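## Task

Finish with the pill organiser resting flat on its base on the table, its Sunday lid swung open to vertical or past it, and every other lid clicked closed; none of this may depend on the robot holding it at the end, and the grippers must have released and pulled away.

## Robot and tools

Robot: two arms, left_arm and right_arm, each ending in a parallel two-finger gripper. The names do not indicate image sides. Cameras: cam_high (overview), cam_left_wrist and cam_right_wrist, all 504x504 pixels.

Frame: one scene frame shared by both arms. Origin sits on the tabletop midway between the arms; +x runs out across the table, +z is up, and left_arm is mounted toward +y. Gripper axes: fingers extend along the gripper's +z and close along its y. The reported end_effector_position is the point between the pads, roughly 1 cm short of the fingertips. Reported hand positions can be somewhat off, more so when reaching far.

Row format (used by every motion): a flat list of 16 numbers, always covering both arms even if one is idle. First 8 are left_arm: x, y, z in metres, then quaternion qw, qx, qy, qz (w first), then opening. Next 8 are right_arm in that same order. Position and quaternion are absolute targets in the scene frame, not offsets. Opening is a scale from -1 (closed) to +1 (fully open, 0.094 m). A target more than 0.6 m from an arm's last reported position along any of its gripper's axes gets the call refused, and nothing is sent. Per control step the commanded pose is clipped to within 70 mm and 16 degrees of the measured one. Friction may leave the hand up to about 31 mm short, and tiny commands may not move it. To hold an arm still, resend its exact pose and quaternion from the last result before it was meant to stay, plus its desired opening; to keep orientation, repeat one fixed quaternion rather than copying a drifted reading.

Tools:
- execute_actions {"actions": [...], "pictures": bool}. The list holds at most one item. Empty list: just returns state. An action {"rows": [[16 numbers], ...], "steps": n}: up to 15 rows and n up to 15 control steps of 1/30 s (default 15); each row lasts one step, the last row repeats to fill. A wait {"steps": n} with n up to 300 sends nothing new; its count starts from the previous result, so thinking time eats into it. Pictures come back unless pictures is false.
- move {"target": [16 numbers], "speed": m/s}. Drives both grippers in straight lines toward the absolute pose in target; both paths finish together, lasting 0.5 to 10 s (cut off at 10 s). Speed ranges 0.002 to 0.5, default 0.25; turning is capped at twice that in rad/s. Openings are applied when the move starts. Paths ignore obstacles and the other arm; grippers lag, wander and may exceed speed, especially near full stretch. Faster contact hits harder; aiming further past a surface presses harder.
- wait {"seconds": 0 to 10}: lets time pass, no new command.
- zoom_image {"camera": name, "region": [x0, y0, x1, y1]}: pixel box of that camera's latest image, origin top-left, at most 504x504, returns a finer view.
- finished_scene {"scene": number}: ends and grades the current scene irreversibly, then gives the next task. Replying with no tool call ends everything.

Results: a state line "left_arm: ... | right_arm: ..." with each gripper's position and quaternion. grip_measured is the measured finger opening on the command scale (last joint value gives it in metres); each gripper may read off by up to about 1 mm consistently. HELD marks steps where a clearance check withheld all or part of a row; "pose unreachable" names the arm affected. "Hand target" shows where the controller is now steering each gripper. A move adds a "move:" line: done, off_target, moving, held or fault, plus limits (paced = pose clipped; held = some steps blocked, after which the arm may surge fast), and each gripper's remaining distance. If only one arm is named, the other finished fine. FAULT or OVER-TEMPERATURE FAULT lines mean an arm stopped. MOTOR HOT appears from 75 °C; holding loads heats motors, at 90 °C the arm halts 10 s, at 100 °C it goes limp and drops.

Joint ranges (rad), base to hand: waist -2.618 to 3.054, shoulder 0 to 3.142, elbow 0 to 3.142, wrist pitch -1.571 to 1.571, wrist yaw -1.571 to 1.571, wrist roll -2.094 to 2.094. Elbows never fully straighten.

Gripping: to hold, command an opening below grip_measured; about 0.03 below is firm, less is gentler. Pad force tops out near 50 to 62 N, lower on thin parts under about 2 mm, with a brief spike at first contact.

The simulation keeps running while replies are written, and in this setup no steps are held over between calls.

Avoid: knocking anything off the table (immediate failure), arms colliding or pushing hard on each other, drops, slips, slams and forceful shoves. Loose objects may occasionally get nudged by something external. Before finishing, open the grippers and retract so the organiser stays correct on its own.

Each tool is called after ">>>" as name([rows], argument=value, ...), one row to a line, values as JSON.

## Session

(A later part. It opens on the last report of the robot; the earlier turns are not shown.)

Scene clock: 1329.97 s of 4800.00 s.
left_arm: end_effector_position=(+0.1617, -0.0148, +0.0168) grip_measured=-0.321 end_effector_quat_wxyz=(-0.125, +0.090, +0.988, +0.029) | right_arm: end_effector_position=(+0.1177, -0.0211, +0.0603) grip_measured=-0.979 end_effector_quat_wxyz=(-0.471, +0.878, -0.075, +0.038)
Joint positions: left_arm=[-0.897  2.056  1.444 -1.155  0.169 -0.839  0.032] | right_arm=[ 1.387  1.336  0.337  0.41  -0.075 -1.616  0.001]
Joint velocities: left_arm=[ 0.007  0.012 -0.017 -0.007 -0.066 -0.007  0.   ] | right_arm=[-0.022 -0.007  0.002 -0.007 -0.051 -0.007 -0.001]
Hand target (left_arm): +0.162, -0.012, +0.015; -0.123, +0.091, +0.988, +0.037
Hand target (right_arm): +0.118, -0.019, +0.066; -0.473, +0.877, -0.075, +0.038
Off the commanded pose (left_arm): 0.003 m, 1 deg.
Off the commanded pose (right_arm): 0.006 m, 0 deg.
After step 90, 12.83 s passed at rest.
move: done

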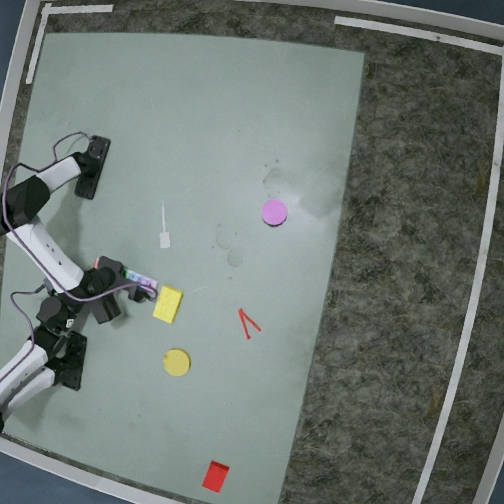

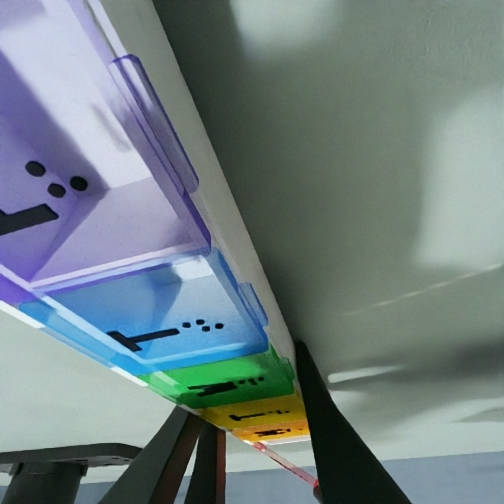

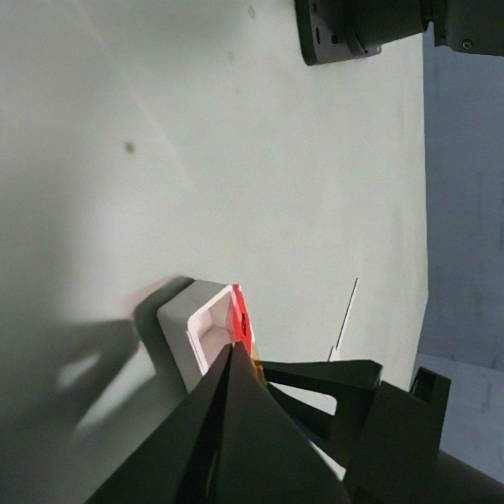

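>>> move(target=[0.162,-0.013,0.016,-0.124,0.090,0.988,0.033,-0.42, 0.117,-0.024,0.064,-0.472,0.877,-0.075,0.038,-0.85], speed=0.008)

>>> move(target=[0.162,-0.013,0.016,-0.124,0.090,0.988,0.033,-0.42, 0.114,-0.048,0.066,-0.472,0.877,-0.075,0.038,-0.85], speed=0.012)

>>> zoom_image(camera="cam_right_wrist", region=[100,170,370,420])

Scene clock: 1338.27 s of 4800.00 s.
left_arm: end_effector_position=(+0.1616, -0.0149, +0.0168) grip_measured=-0.321 end_effector_quat_wxyz=(-0.125, +0.090, +0.988, +0.029) | right_arm: end_effector_position=(+0.1175, -0.0218, +0.0633) grip_measured=-0.851 end_effector_quat_wxyz=(-0.473, +0.877, -0.075, +0.038)
Joint positions: left_arm=[-0.897  2.056  1.444 -1.155  0.169 -0.839  0.032] | right_arm=[ 1.387  1.32   0.337  0.398 -0.075 -1.616  0.007]
Joint velocities: left_arm=[ 0.002  0.002 -0.017 -0.037 -0.037  0.037  0.001] | right_arm=[-0.002  0.007 -0.017 -0.022 -0.022 -0.051 -0.002]
Hand target (left_arm): +0.162, -0.013, +0.016; -0.124, +0.090, +0.988, +0.033
Hand target (right_arm): +0.117, -0.024, +0.064; -0.472, +0.877, -0.075, +0.038
Off the commanded pose (left_arm): 0.002 m, 0 deg.
Off the commanded pose (right_arm): 0.002 m, 0 deg.
After step 90, 4.50 s passed at rest.
move: done

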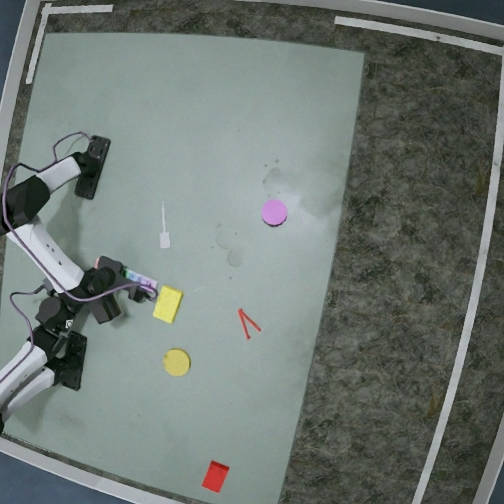

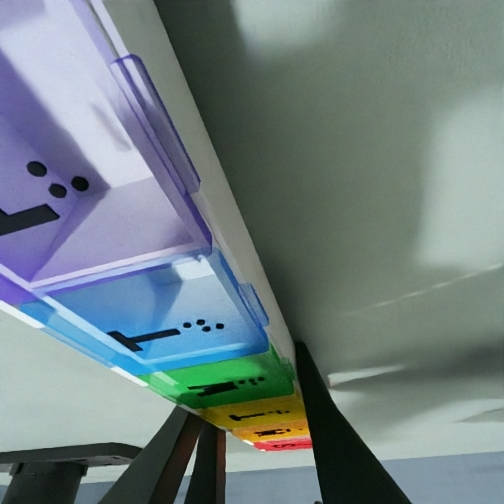

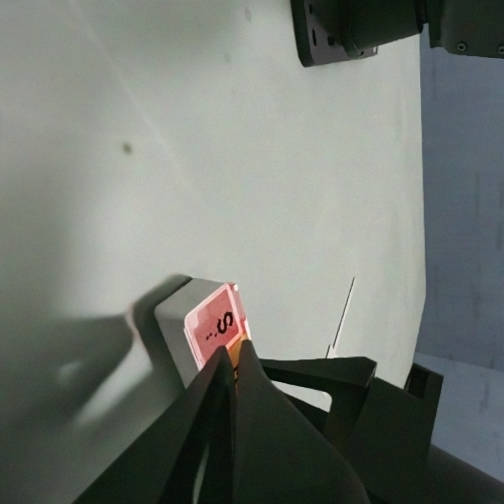

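Scene clock: 1340.70 s of 4800.00 s.
left_arm: end_effector_position=(+0.1616, -0.0149, +0.0168) grip_measured=-0.321 end_effector_quat_wxyz=(-0.125, +0.090, +0.988, +0.029) | right_arm: end_effector_position=(+0.1135, -0.0423, +0.0701) grip_measured=-0.851 end_effector_quat_wxyz=(-0.477, +0.874, -0.076, +0.038)
Joint positions: left_arm=[-0.897  2.056  1.444 -1.155  0.169 -0.839  0.032] | right_arm=[ 1.38   1.175  0.279  0.322 -0.082 -1.616  0.007]
Joint velocities: left_arm=[ 0.012  0.007 -0.007 -0.037  0.037 -0.051  0.001] | right_arm=[ 0.002  0.017 -0.012 -0.007 -0.022 -0.037 -0.002]
Hand target (left_arm): +0.162, -0.013, +0.016; -0.124, +0.090, +0.988, +0.033
Hand target (right_arm): +0.114, -0.048, +0.066; -0.472, +0.877, -0.075, +0.038
Off the commanded pose (left_arm): 0.002 m, 0 deg.
Off the commanded pose (right_arm): 0.007 m, 1 deg.
move: done

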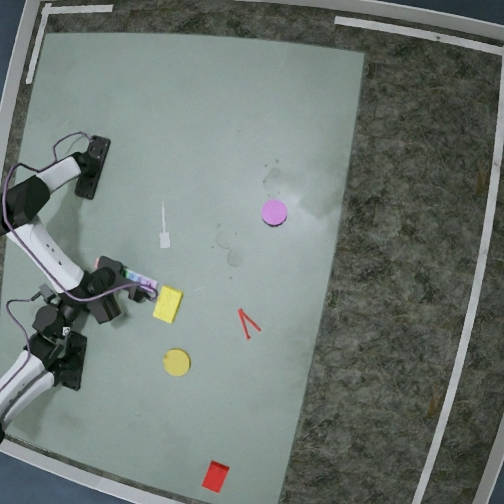

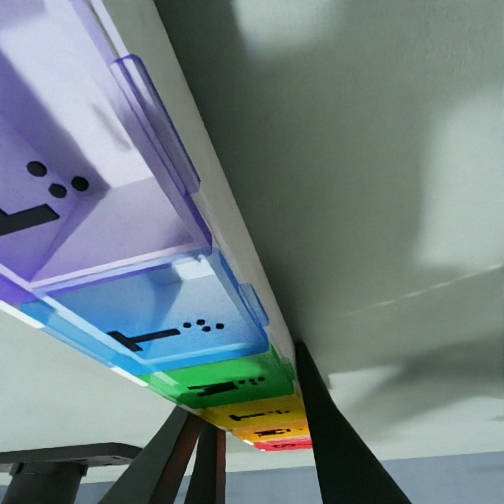

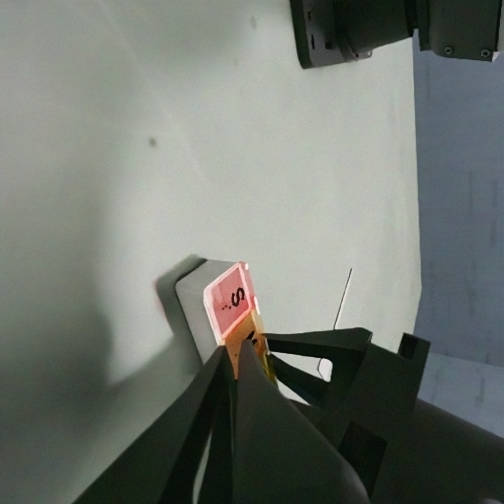

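Region (100, 170, 370, 420) of cam_right_wrist's 504x504 image, scaled by 1.867, with more detail than that image has; it fills the top 467 rows of this view, and the rest is white.

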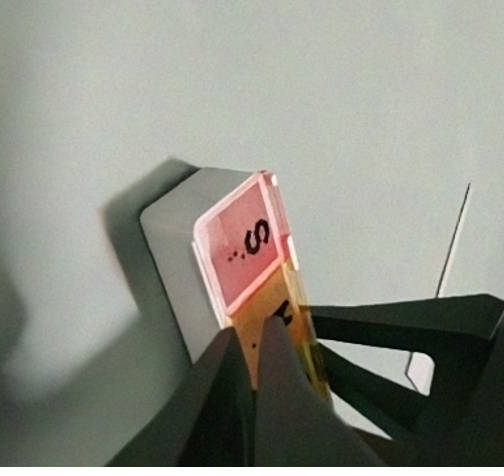

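>>> move(target=[0.162,-0.013,0.016,-0.124,0.090,0.988,0.033,-0.42, 0.116,-0.042,0.045,-0.474,0.877,-0.075,0.038,-1], speed=0.015)

>>> move(target=[0.162,-0.013,0.016,-0.124,0.090,0.988,0.033,-0.42, 0.118,-0.016,0.046,-0.474,0.877,-0.075,0.038,-1], speed=0.008)

>>> zoom_image(camera="cam_right_wrist", region=[100,170,370,420])

Scene clock: 1357.70 s of 4800.00 s.
left_arm: end_effector_position=(+0.1616, -0.0149, +0.0168) grip_measured=-0.321 end_effector_quat_wxyz=(-0.125, +0.090, +0.988, +0.029) | right_arm: end_effector_position=(+0.1139, -0.0390, +0.0477) grip_measured=-0.989 end_effector_quat_wxyz=(-0.472, +0.878, -0.076, +0.036)
Joint positions: left_arm=[-0.897  2.056  1.444 -1.155  0.169 -0.839  0.032] | right_arm=[ 1.38   1.309  0.246  0.475 -0.084 -1.618  0.001]
Joint velocities: left_arm=[ 0.012 -0.007  0.002  0.007  0.007  0.022  0.   ] | right_arm=[-0.002  0.017 -0.027  0.022  0.007 -0.022 -0.   ]
Hand target (left_arm): +0.162, -0.013, +0.016; -0.124, +0.090, +0.988, +0.033
Hand target (right_arm): +0.116, -0.041, +0.045; -0.473, +0.877, -0.075, +0.038
Off the commanded pose (left_arm): 0.002 m, 0 deg.
Off the commanded pose (right_arm): 0.005 m, 0 deg.
After step 90, 12.13 s passed at rest.
move: done

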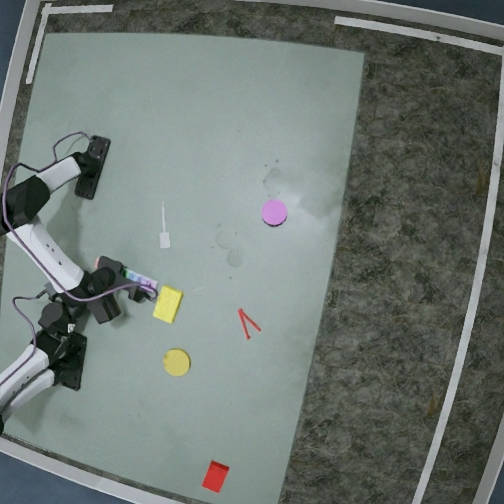

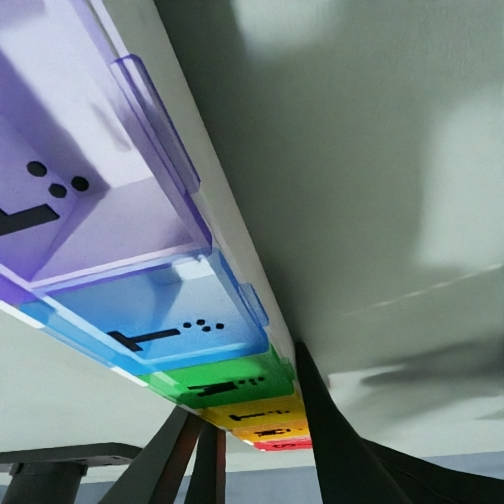

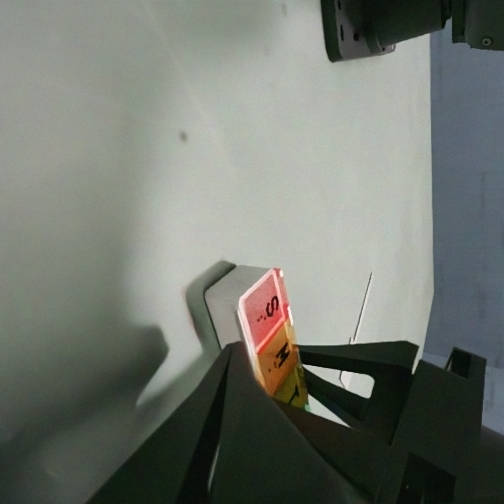

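Scene clock: 1360.83 s of 4800.00 s.
left_arm: end_effector_position=(+0.1616, -0.0149, +0.0168) grip_measured=-0.321 end_effector_quat_wxyz=(-0.125, +0.090, +0.988, +0.029) | right_arm: end_effector_position=(+0.1172, -0.0272, +0.0364) grip_measured=-0.989 end_effector_quat_wxyz=(-0.457, +0.885, -0.077, +0.034)
Joint positions: left_arm=[-0.897  2.056  1.444 -1.155  0.169 -0.839  0.032] | right_arm=[ 1.38   1.421  0.294  0.507 -0.084 -1.618  0.001]
Joint velocities: left_arm=[-0.002 -0.007  0.002  0.022  0.051  0.007 -0.001] | right_arm=[-0.012  0.002 -0.012 -0.051 -0.037  0.066 -0.   ]
Hand target (left_arm): +0.162, -0.013, +0.016; -0.124, +0.090, +0.988, +0.033
Hand target (right_arm): +0.118, -0.017, +0.046; -0.474, +0.877, -0.075, +0.037
Off the commanded pose (left_arm): 0.002 m, 0 deg.
Off the commanded pose (right_arm): 0.015 m, 2 deg.
move: off_target (right_arm)

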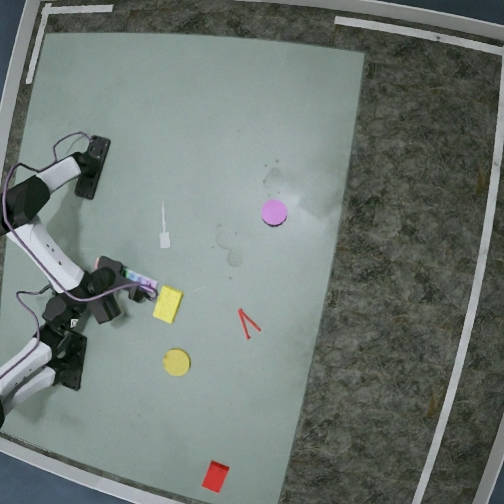

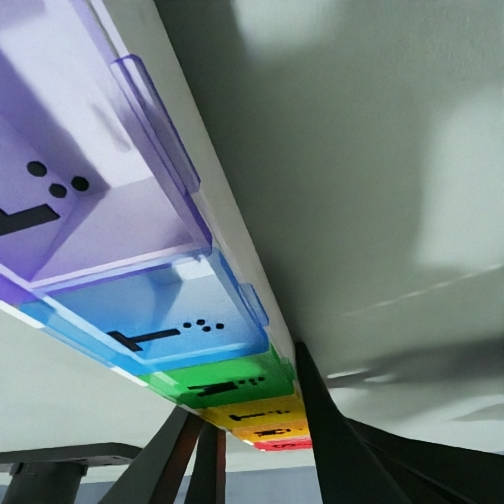

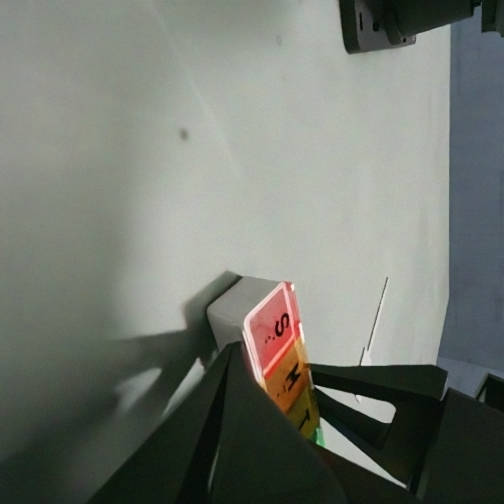

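Region (100, 170, 370, 420) of cam_right_wrist's 504x504 image, scaled by 1.867, with more detail than that image has; it fills the top 467 rows of this view, and the rest is white.

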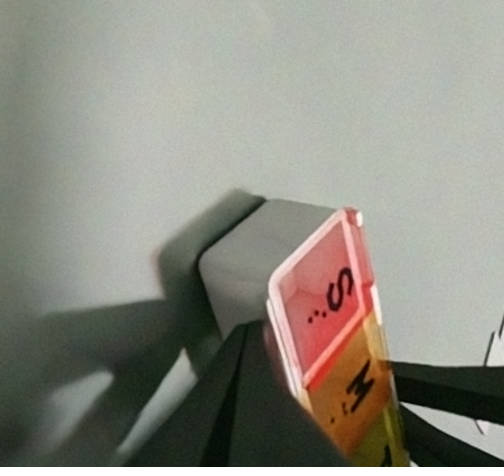

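>>> move(target=[0.162,-0.013,0.016,-0.124,0.090,0.988,0.033,-0.42, 0.118,-0.008,0.047,-0.474,0.877,-0.075,0.038,-1], speed=0.008)

>>> move(target=[0.162,-0.013,0.016,-0.124,0.090,0.988,0.033,-0.42, 0.118,-0.008,0.064,-0.474,0.877,-0.075,0.038,-1], speed=0.008)

>>> zoom_image(camera="cam_right_wrist", region=[100,170,370,420])

Scene clock: 1371.67 s of 4800.00 s.
left_arm: end_effector_position=(+0.1619, -0.0108, +0.0171) grip_measured=-0.321 end_effector_quat_wxyz=(-0.124, +0.090, +0.987, +0.038) | right_arm: end_effector_position=(+0.1176, -0.0219, +0.0355) grip_measured=-0.989 end_effector_quat_wxyz=(-0.455, +0.886, -0.077, +0.036)
Joint positions: left_arm=[-0.897  2.056  1.444 -1.169  0.156 -0.839  0.032] | right_arm=[ 1.388  1.448  0.315  0.507 -0.072 -1.616  0.   ]
Joint velocities: left_arm=[ 0.002 -0.007  0.007  0.066  0.037 -0.007  0.001] | right_arm=[-0.017  0.012  0.017 -0.051 -0.007 -0.037  0.   ]
Hand target (left_arm): +0.162, -0.013, +0.016; -0.124, +0.090, +0.988, +0.033
Hand target (right_arm): +0.118, -0.009, +0.048; -0.474, +0.876, -0.075, +0.037
Off the commanded pose (left_arm): 0.002 m, 1 deg.
Off the commanded pose (right_arm): 0.018 m, 2 deg.
After step 90, 4.87 s passed at rest.
move: off_target (right_arm)

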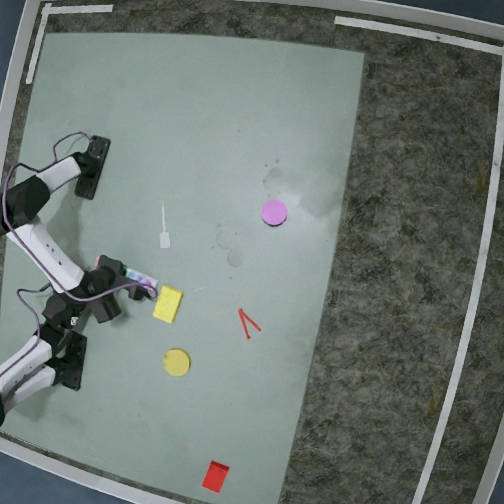

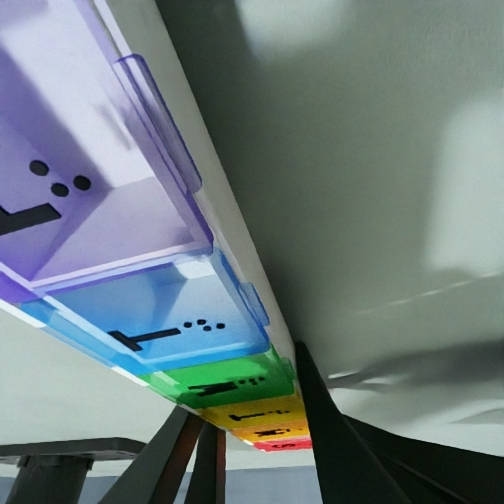

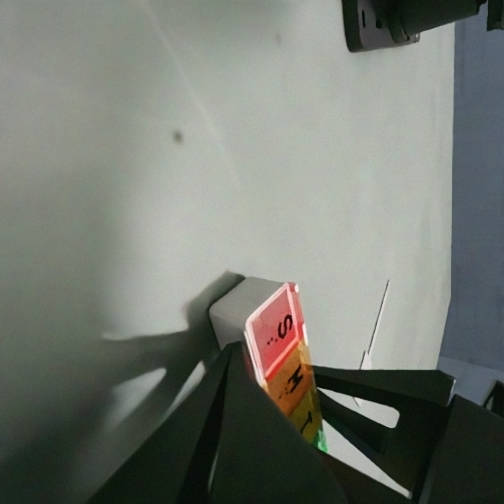

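Scene clock: 1375.83 s of 4800.00 s.
left_arm: end_effector_position=(+0.1619, -0.0107, +0.0171) grip_measured=-0.321 end_effector_quat_wxyz=(-0.124, +0.090, +0.987, +0.039) | right_arm: end_effector_position=(+0.1191, -0.0161, +0.0529) grip_measured=-0.989 end_effector_quat_wxyz=(-0.462, +0.883, -0.077, +0.037)
Joint positions: left_arm=[-0.897  2.056  1.444 -1.169  0.155 -0.839  0.032] | right_arm=[ 1.388  1.391  0.357  0.425 -0.072 -1.616  0.   ]
Joint velocities: left_arm=[ 0.002  0.012  0.002  0.066  0.037  0.022 -0.001] | right_arm=[-0.012 -0.017 -0.007 -0.037  0.007 -0.066 -0.001]
Hand target (left_arm): +0.162, -0.013, +0.016; -0.124, +0.090, +0.988, +0.033
Hand target (right_arm): +0.118, -0.009, +0.065; -0.474, +0.877, -0.075, +0.037
Off the commanded pose (left_arm): 0.003 m, 1 deg.
Off the commanded pose (right_arm): 0.014 m, 2 deg.
move: off_target (right_arm)

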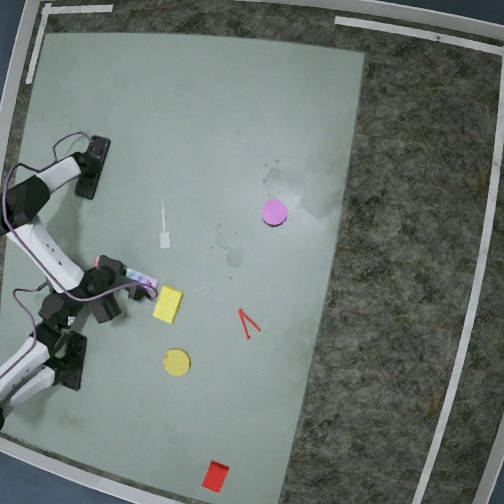

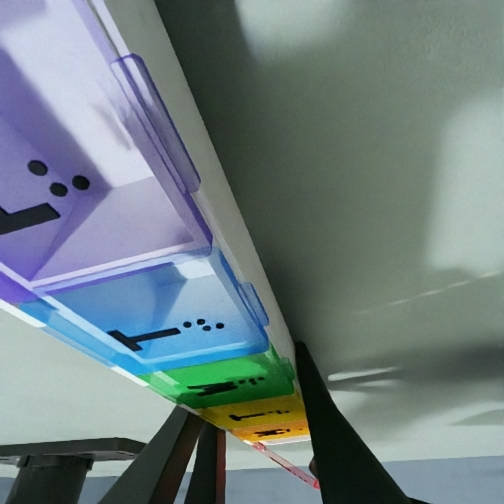

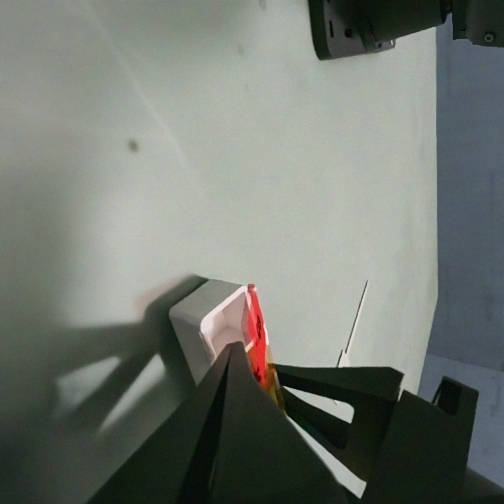

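Region (100, 170, 370, 420) of cam_right_wrist's 504x504 image, scaled by 1.867, with more detail than that image has; it fills the top 467 rows of this view, and the rest is white.

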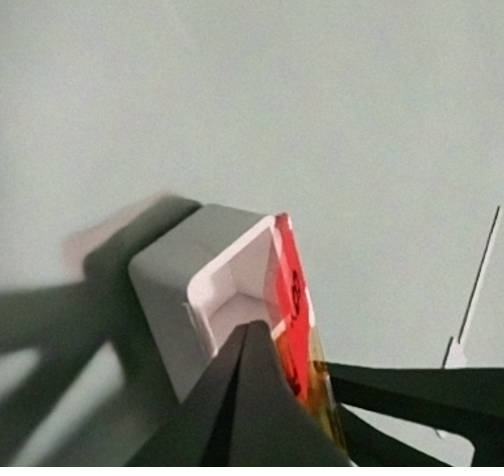

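>>> move(target=[0.162,-0.013,0.016,-0.124,0.090,0.988,0.033,-0.42, 0.120,0.012,0.068,-0.474,0.877,-0.075,0.038,-1], speed=0.01)

>>> zoom_image(camera="cam_right_wrist", region=[100,170,370,420])

Scene clock: 1383.60 s of 4800.00 s.
left_arm: end_effector_position=(+0.1619, -0.0107, +0.0171) grip_measured=-0.321 end_effector_quat_wxyz=(-0.124, +0.090, +0.987, +0.039) | right_arm: end_effector_position=(+0.1209, +0.0058, +0.0656) grip_measured=-0.989 end_effector_quat_wxyz=(-0.473, +0.877, -0.074, +0.037)
Joint positions: left_arm=[-0.897  2.056  1.444 -1.169  0.155 -0.839  0.032] | right_arm=[ 1.401  1.44   0.436  0.42  -0.067 -1.61   0.   ]
Joint velocities: left_arm=[-0.002  0.017  0.027 -0.051 -0.022 -0.007  0.   ] | right_arm=[ 0.007  0.002  0.002  0.037 -0.037 -0.022  0.   ]
Hand target (left_arm): +0.162, -0.013, +0.016; -0.124, +0.090, +0.988, +0.033
Hand target (right_arm): +0.120, +0.011, +0.069; -0.474, +0.876, -0.075, +0.037
Off the commanded pose (left_arm): 0.003 m, 1 deg.
Off the commanded pose (right_arm): 0.007 m, 0 deg.
After step 90, 1.33 s passed at rest.
move: done

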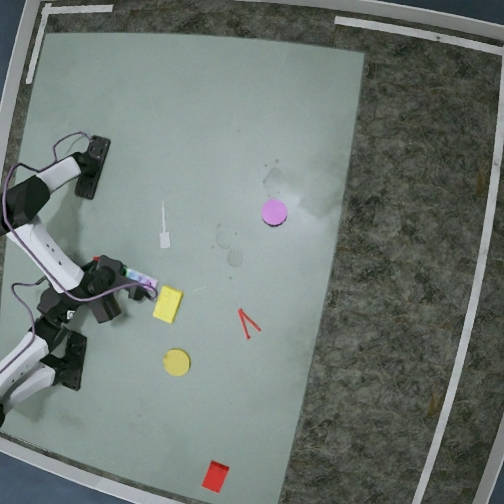

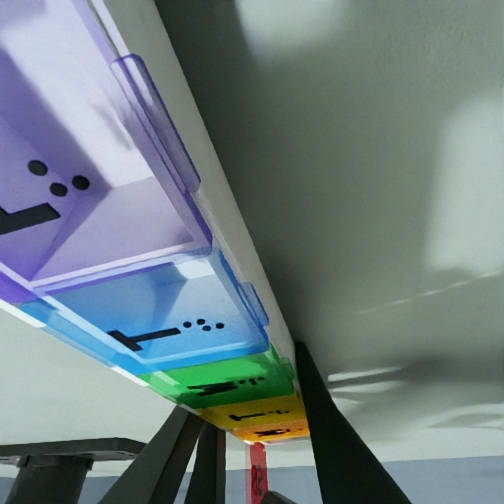

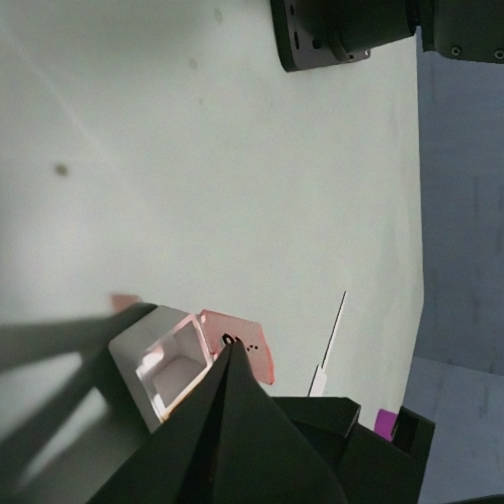

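Region (100, 170, 370, 420) of cam_right_wrist's 504x504 image, scaled by 1.867, with more detail than that image has; it fills the top 467 rows of this view, and the rest is white.

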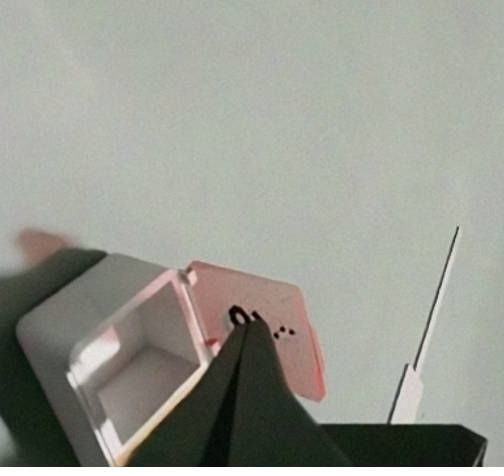

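>>> move(target=[0.162,-0.013,0.016,-0.124,0.090,0.988,0.033,-0.42, 0.122,0.034,0.066,-0.474,0.877,-0.075,0.038,-1], speed=0.01)

>>> zoom_image(camera="cam_right_wrist", region=[60,200,330,450])

Scene clock: 1391.50 s of 4800.00 s.
left_arm: end_effector_position=(+0.1637, -0.0021, +0.0177) grip_measured=-0.321 end_effector_quat_wxyz=(-0.118, +0.097, +0.987, +0.059) | right_arm: end_effector_position=(+0.1181, +0.0225, +0.0580) grip_measured=-0.989 end_effector_quat_wxyz=(-0.462, +0.884, -0.071, +0.030)
Joint positions: left_arm=[-0.897  2.056  1.444 -1.196  0.12  -0.827  0.032] | right_arm=[ 1.419  1.53   0.503  0.416 -0.066 -1.6    0.   ]
Joint velocities: left_arm=[-0.007 -0.002 -0.002  0.007 -0.037  0.022 -0.   ] | right_arm=[-0.002 -0.017  0.007 -0.022  0.022 -0.022 -0.001]
Hand target (left_arm): +0.162, -0.013, +0.016; -0.124, +0.090, +0.988, +0.034
Hand target (right_arm): +0.122, +0.033, +0.067; -0.474, +0.877, -0.075, +0.037
Off the commanded pose (left_arm): 0.011 m, 3 deg.
Off the commanded pose (right_arm): 0.015 m, 2 deg.
After step 90, 1.87 s passed at rest.
move: off_target (left_arm, right_arm)

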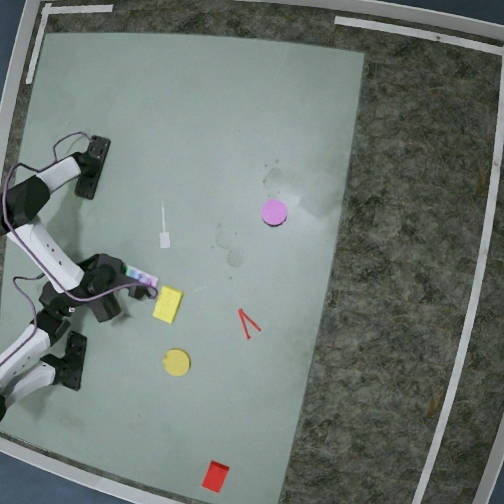

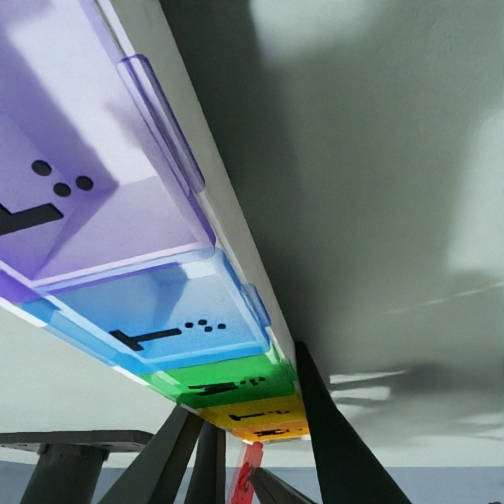

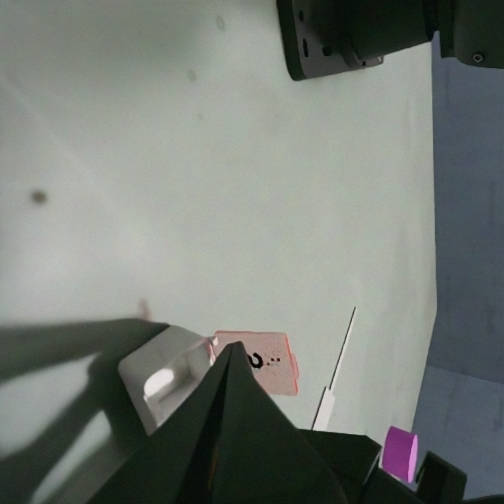

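Region (60, 200, 330, 450) of cam_right_wrist's 504x504 image, scaled by 1.867, with more detail than that image has; it fills the top 467 rows of this view, and the rest is white.

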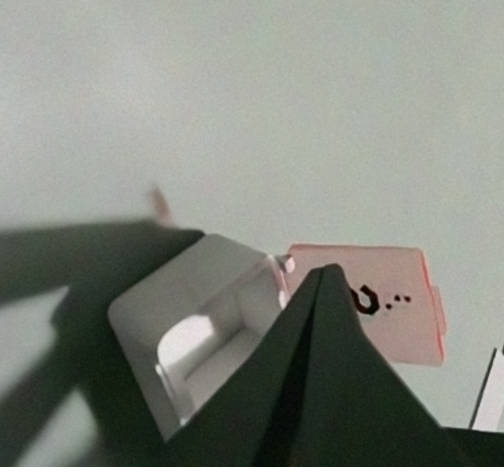

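>>> move(target=[0.163,-0.004,0.017,-0.120,0.095,0.987,0.052,-0.42, 0.114,-0.05,0.088,-0.474,0.877,-0.075,0.038,-1], speed=0.03)

>>> zoom_image(camera="cam_right_wrist", region=[100,170,400,420])

Scene clock: 1407.80 s of 4800.00 s.
left_arm: end_effector_position=(+0.1631, -0.0018, +0.0179) grip_measured=-0.321 end_effector_quat_wxyz=(-0.120, +0.097, +0.986, +0.059) | right_arm: end_effector_position=(+0.1131, -0.0457, +0.0926) grip_measured=-0.989 end_effector_quat_wxyz=(-0.479, +0.874, -0.076, +0.039)
Joint positions: left_arm=[-0.897  2.056  1.444 -1.198  0.122 -0.826  0.032] | right_arm=[ 1.377  1.064  0.332  0.162 -0.084 -1.618  0.   ]
Joint velocities: left_arm=[-0.007 -0.002 -0.012  0.037 -0.007  0.037 -0.001] | right_arm=[-0.007  0.007 -0.012  0.007 -0.051 -0.066 -0.001]
Hand target (left_arm): +0.163, -0.004, +0.017; -0.120, +0.095, +0.987, +0.052
Hand target (right_arm): +0.113, -0.051, +0.088; -0.474, +0.877, -0.075, +0.039
Off the commanded pose (left_arm): 0.002 m, 1 deg.
Off the commanded pose (right_arm): 0.006 m, 1 deg.
After step 90, 10.27 s passed at rest.
move: done

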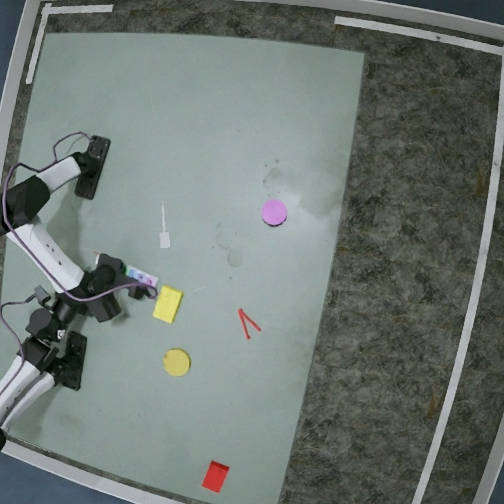

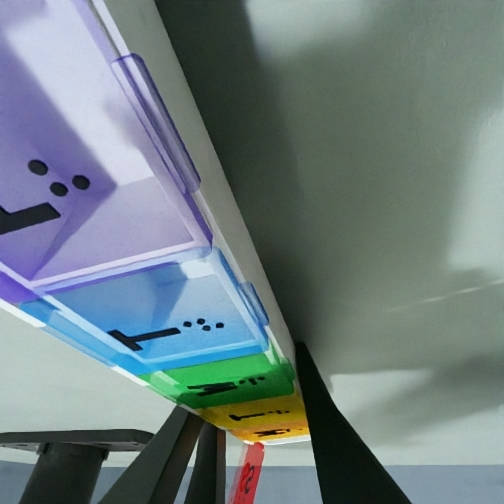

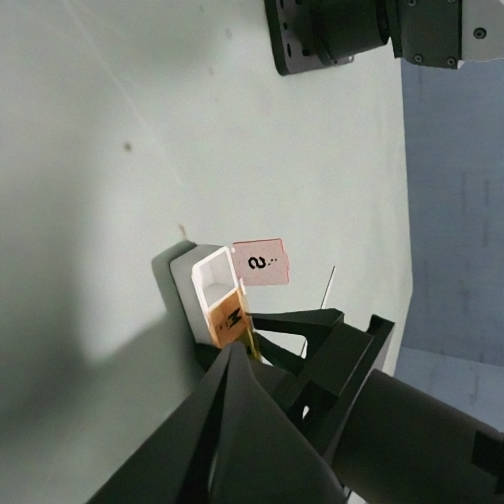

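Region (100, 170, 400, 420) of cam_right_wrist's 504x504 image, scaled by 1.680, with more detail than that image has.

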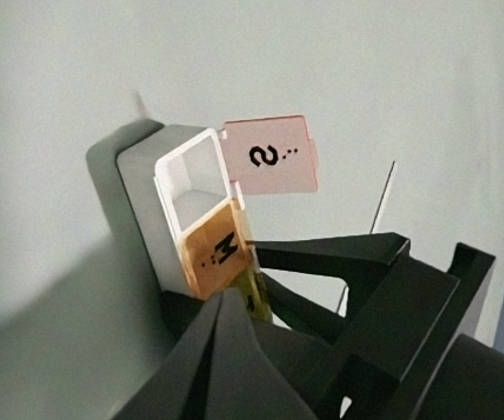

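>>> move(target=[0.163,-0.002,0.018,-0.120,0.097,0.986,0.059,0.2, 0.113,-0.09,0.09,-0.474,0.877,-0.075,0.038,-1], speed=0.04)

>>> move(target=[0.165,0.0,0.10,-0.120,0.097,0.986,0.059,0.2, 0.113,-0.10,0.09,-0.474,0.877,-0.075,0.038,-1], speed=0.06)

Scene clock: 1420.10 s of 4800.00 s.
left_arm: end_effector_position=(+0.1631, -0.0018, +0.0179) grip_measured=+0.197 end_effector_quat_wxyz=(-0.120, +0.097, +0.986, +0.059) | right_arm: end_effector_position=(+0.1131, -0.0859, +0.0948) grip_measured=-0.989 end_effector_quat_wxyz=(-0.478, +0.874, -0.076, +0.040)
Joint positions: left_arm=[-0.897  2.056  1.444 -1.198  0.122 -0.826  0.056] | right_arm=[ 1.303  0.794  0.257 -0.039 -0.144 -1.66   0.   ]
Joint velocities: left_arm=[-0.007 -0.017 -0.002  0.022  0.007 -0.007 -0.   ] | right_arm=[ 0.007 -0.017  0.002 -0.037  0.007 -0.022  0.001]
Hand target (left_arm): +0.163, -0.002, +0.018; -0.120, +0.097, +0.986, +0.059
Hand target (right_arm): +0.113, -0.090, +0.089; -0.473, +0.877, -0.074, +0.039
Off the commanded pose (left_arm): 0.000 m, 0 deg.
Off the commanded pose (right_arm): 0.006 m, 1 deg.
After step 90, 7.70 s passed at rest.
move: done

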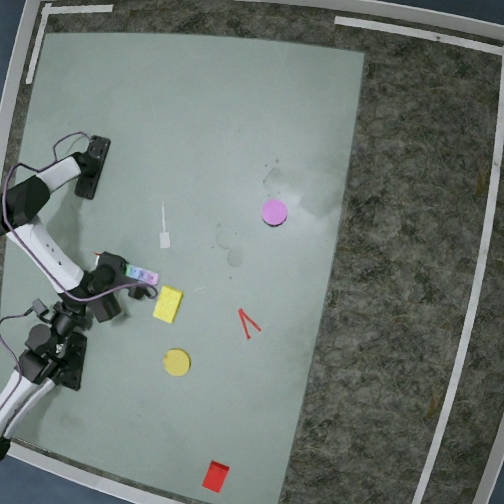

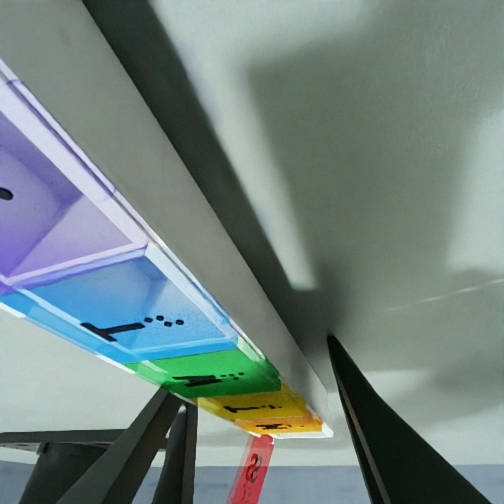

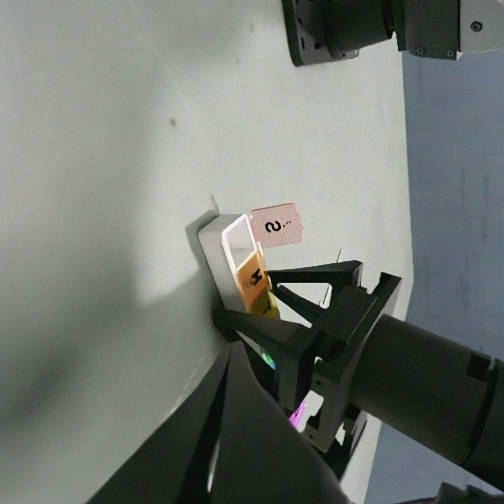

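Scene clock: 1421.93 s of 4800.00 s.
left_arm: end_effector_position=(+0.1626, -0.0010, +0.0922) grip_measured=+0.197 end_effector_quat_wxyz=(-0.122, +0.097, +0.986, +0.063) | right_arm: end_effector_position=(+0.1134, -0.0960, +0.0946) grip_measured=-0.989 end_effector_quat_wxyz=(-0.478, +0.874, -0.076, +0.039)
Joint positions: left_arm=[-0.897  1.994  1.655 -1.48   0.122 -0.826  0.056] | right_arm=[ 1.274  0.724  0.243 -0.1   -0.169 -1.676  0.   ]
Joint velocities: left_arm=[-0.017 -0.002  0.002 -0.022 -0.081  0.081  0.   ] | right_arm=[-0.027 -0.007 -0.017  0.007 -0.051 -0.022 -0.001]
Hand target (left_arm): +0.165, +0.000, +0.100; -0.120, +0.097, +0.986, +0.059
Hand target (right_arm): +0.113, -0.100, +0.090; -0.473, +0.877, -0.075, +0.039
Off the commanded pose (left_arm): 0.008 m, 1 deg.
Off the commanded pose (right_arm): 0.006 m, 1 deg.
move: done

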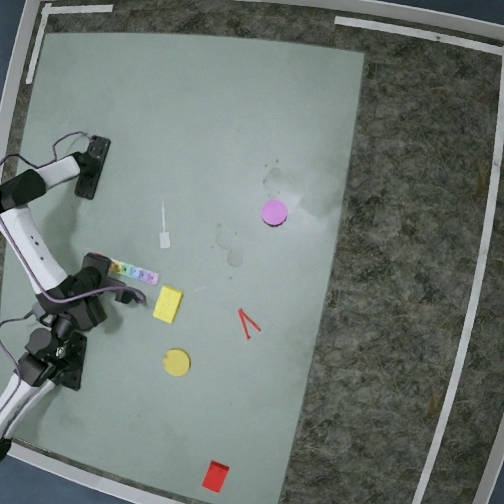

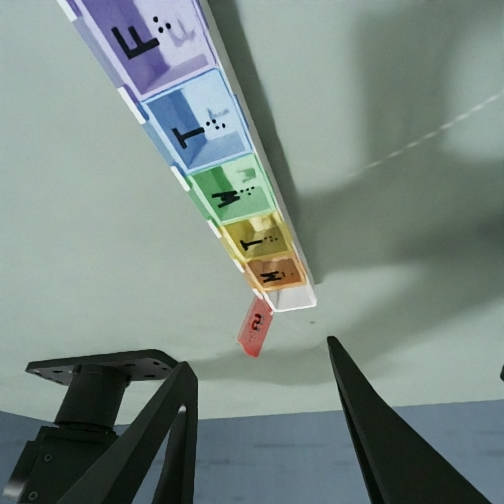

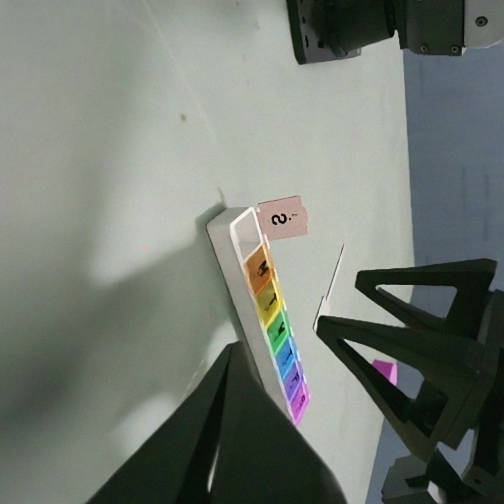

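>>> zoom_image(camera="cam_right_wrist", region=[190,180,350,440])

Region (190, 180, 350, 440) of cam_right_wrist's 504x504 image, scaled by 1.938, with more detail than that image has; it fills the left 310 columns of this view, and the rest is white.

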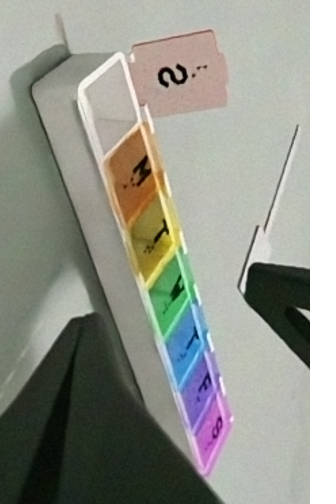

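>>> move(target=[0.218,-0.014,0.075,0.066,0.768,0.633,-0.081,0.15, 0.12,-0.22,0.12,-0.474,0.877,-0.075,0.038,-1], speed=0.1)

Scene clock: 1451.90 s of 4800.00 s.
left_arm: end_effector_position=(+0.2177, -0.0182, +0.0739) grip_measured=+0.153 end_effector_quat_wxyz=(+0.064, +0.769, +0.631, -0.077) | right_arm: end_effector_position=(+0.1159, -0.2012, +0.1060) grip_measured=-0.989 end_effector_quat_wxyz=(-0.449, +0.884, -0.111, +0.066)
Joint positions: left_arm=[-0.777  1.811  1.354 -0.98   0.15   0.84   0.054] | right_arm=[ 0.649  0.162  0.339 -0.946 -0.566 -2.072  0.   ]
Joint velocities: left_arm=[-0.017  0.012 -0.007 -0.037 -0.066 -0.007 -0.   ] | right_arm=[ 0.007 -0.007 -0.007 -0.007  0.051 -0.007 -0.002]
Hand target (left_arm): +0.217, -0.014, +0.073; +0.066, +0.769, +0.631, -0.081
Hand target (right_arm): +0.116, -0.201, +0.106; -0.450, +0.884, -0.110, +0.066
Off the commanded pose (left_arm): 0.004 m, 1 deg.
Off the commanded pose (right_arm): 0.024 m, 6 deg.
After step 90, 18.37 s passed at rest.
move: held (right_arm); limits=held; held on 46 of 258 steps (right_arm), including the last (right_arm)
pose unreachable (right arm): on one or more control steps of this call this arm could not follow its commanded pose, so it was not sent that pose on those steps. On the call's last step it was still not sent that pose. It may still have moved: this result reports where it is.
cause: the commanded pose would bring two parts of the arm too close to each other (its upper arm (the part past joint 2) and its gripper housing, with joints 3 (elbow) to 6 (wrist roll) between them).

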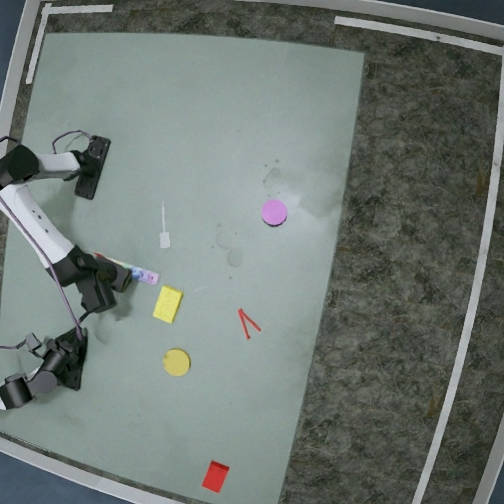

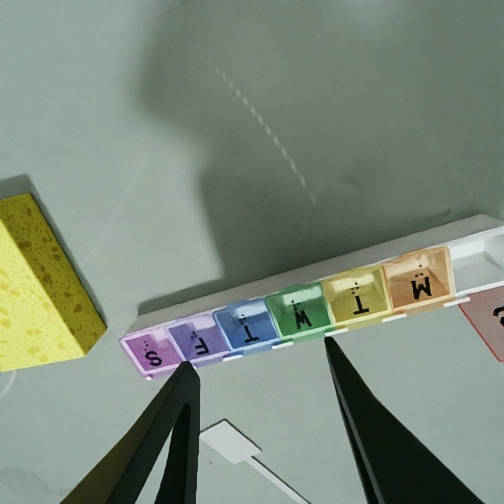

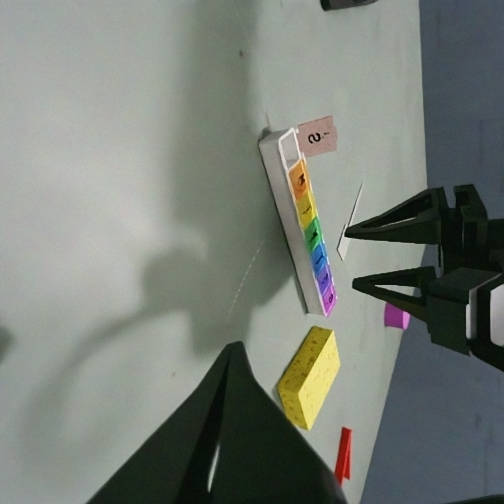

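>>> execute_actions(actions=[])

Scene clock: 1468.47 s of 4800.00 s.
left_arm: end_effector_position=(+0.2176, -0.0183, +0.0739) grip_measured=+0.153 end_effector_quat_wxyz=(+0.064, +0.770, +0.630, -0.078) | right_arm: end_effector_position=(+0.1159, -0.2012, +0.1060) grip_measured=-0.989 end_effector_quat_wxyz=(-0.449, +0.884, -0.111, +0.066)
Joint positions: left_arm=[-0.777  1.811  1.354 -0.98   0.151  0.843  0.054] | right_arm=[ 0.649  0.162  0.339 -0.946 -0.566 -2.072  0.   ]
Joint velocities: left_arm=[-0.002 -0.012 -0.017  0.037 -0.051 -0.022 -0.   ] | right_arm=[ 0.002 -0.002  0.002 -0.022 -0.007  0.022 -0.   ]
Hand target (left_arm): +0.217, -0.014, +0.073; +0.066, +0.769, +0.631, -0.081
Hand target (right_arm): +0.116, -0.201, +0.106; -0.450, +0.884, -0.110, +0.066
Off the commanded pose (left_arm): 0.004 m, 1 deg.
Off the commanded pose (right_arm): 0.024 m, 6 deg.
Steps of this call (steps 1 to 90: nothing new was sent; then 13.57 s passed at rest). Readings (end_effector_position):
1: left_arm (+0.2177, -0.0182, +0.0739) | right_arm (+0.1159, -0.2012, +0.1060)
2: left_arm (+0.2176, -0.0182, +0.0739) | right_arm (+0.1159, -0.2012, +0.1060)
4: left_arm (+0.2177, -0.0183, +0.0739) | right_arm (+0.1159, -0.2012, +0.1060)
8: left_arm (+0.2176, -0.0183, +0.0739) | right_arm (+0.1159, -0.2012, +0.1060)
90: the state above

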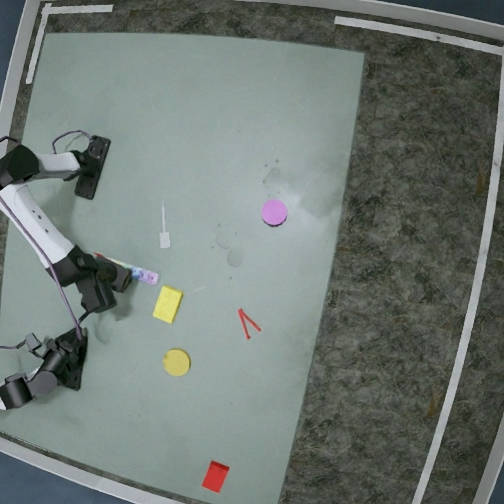

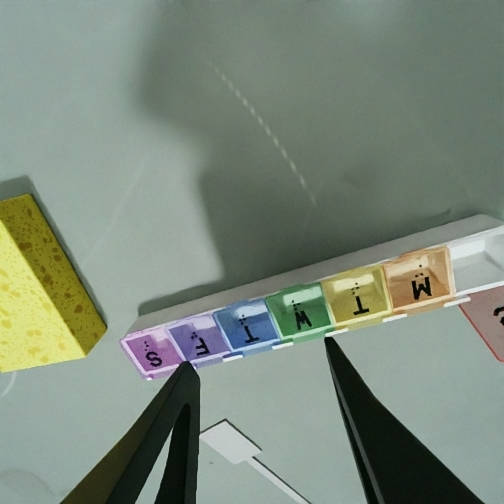

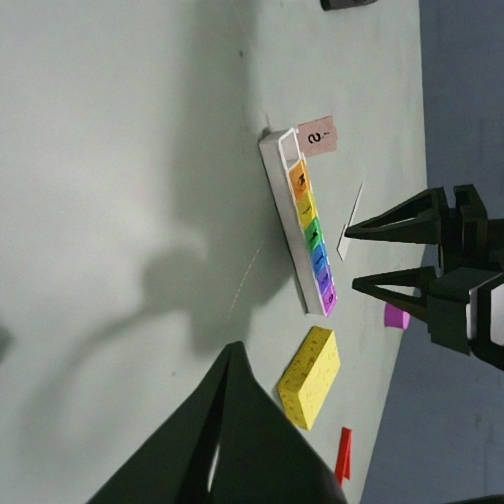

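>>> zoom_image(camera="cam_right_wrist", region=[230, 100, 400, 330])

>>> zoom_image(camera="cam_left_wrist", region=[100, 190, 504, 400])

Region (230, 100, 400, 330) of cam_right_wrist's 504x504 image, scaled by 2.191, with more detail than that image has; it fills the left 373 columns of this view, and the rest is white.

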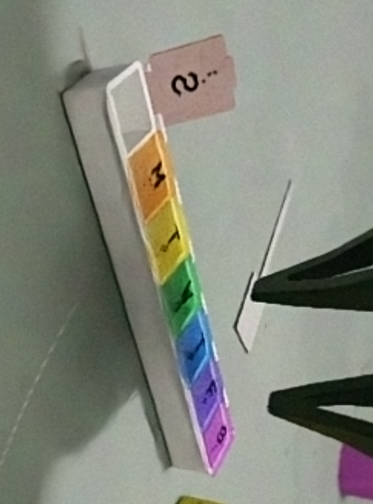

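Region (100, 190, 504, 400) of cam_left_wrist's 504x504 image, scaled by 1.248, with more detail than that image has; it fills the top 262 rows of this view, and the rest is white.

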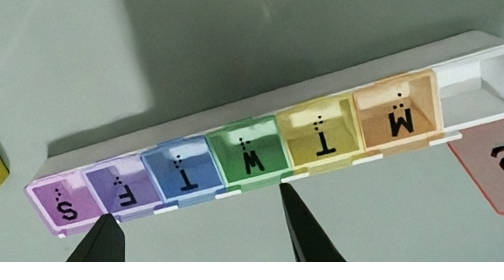

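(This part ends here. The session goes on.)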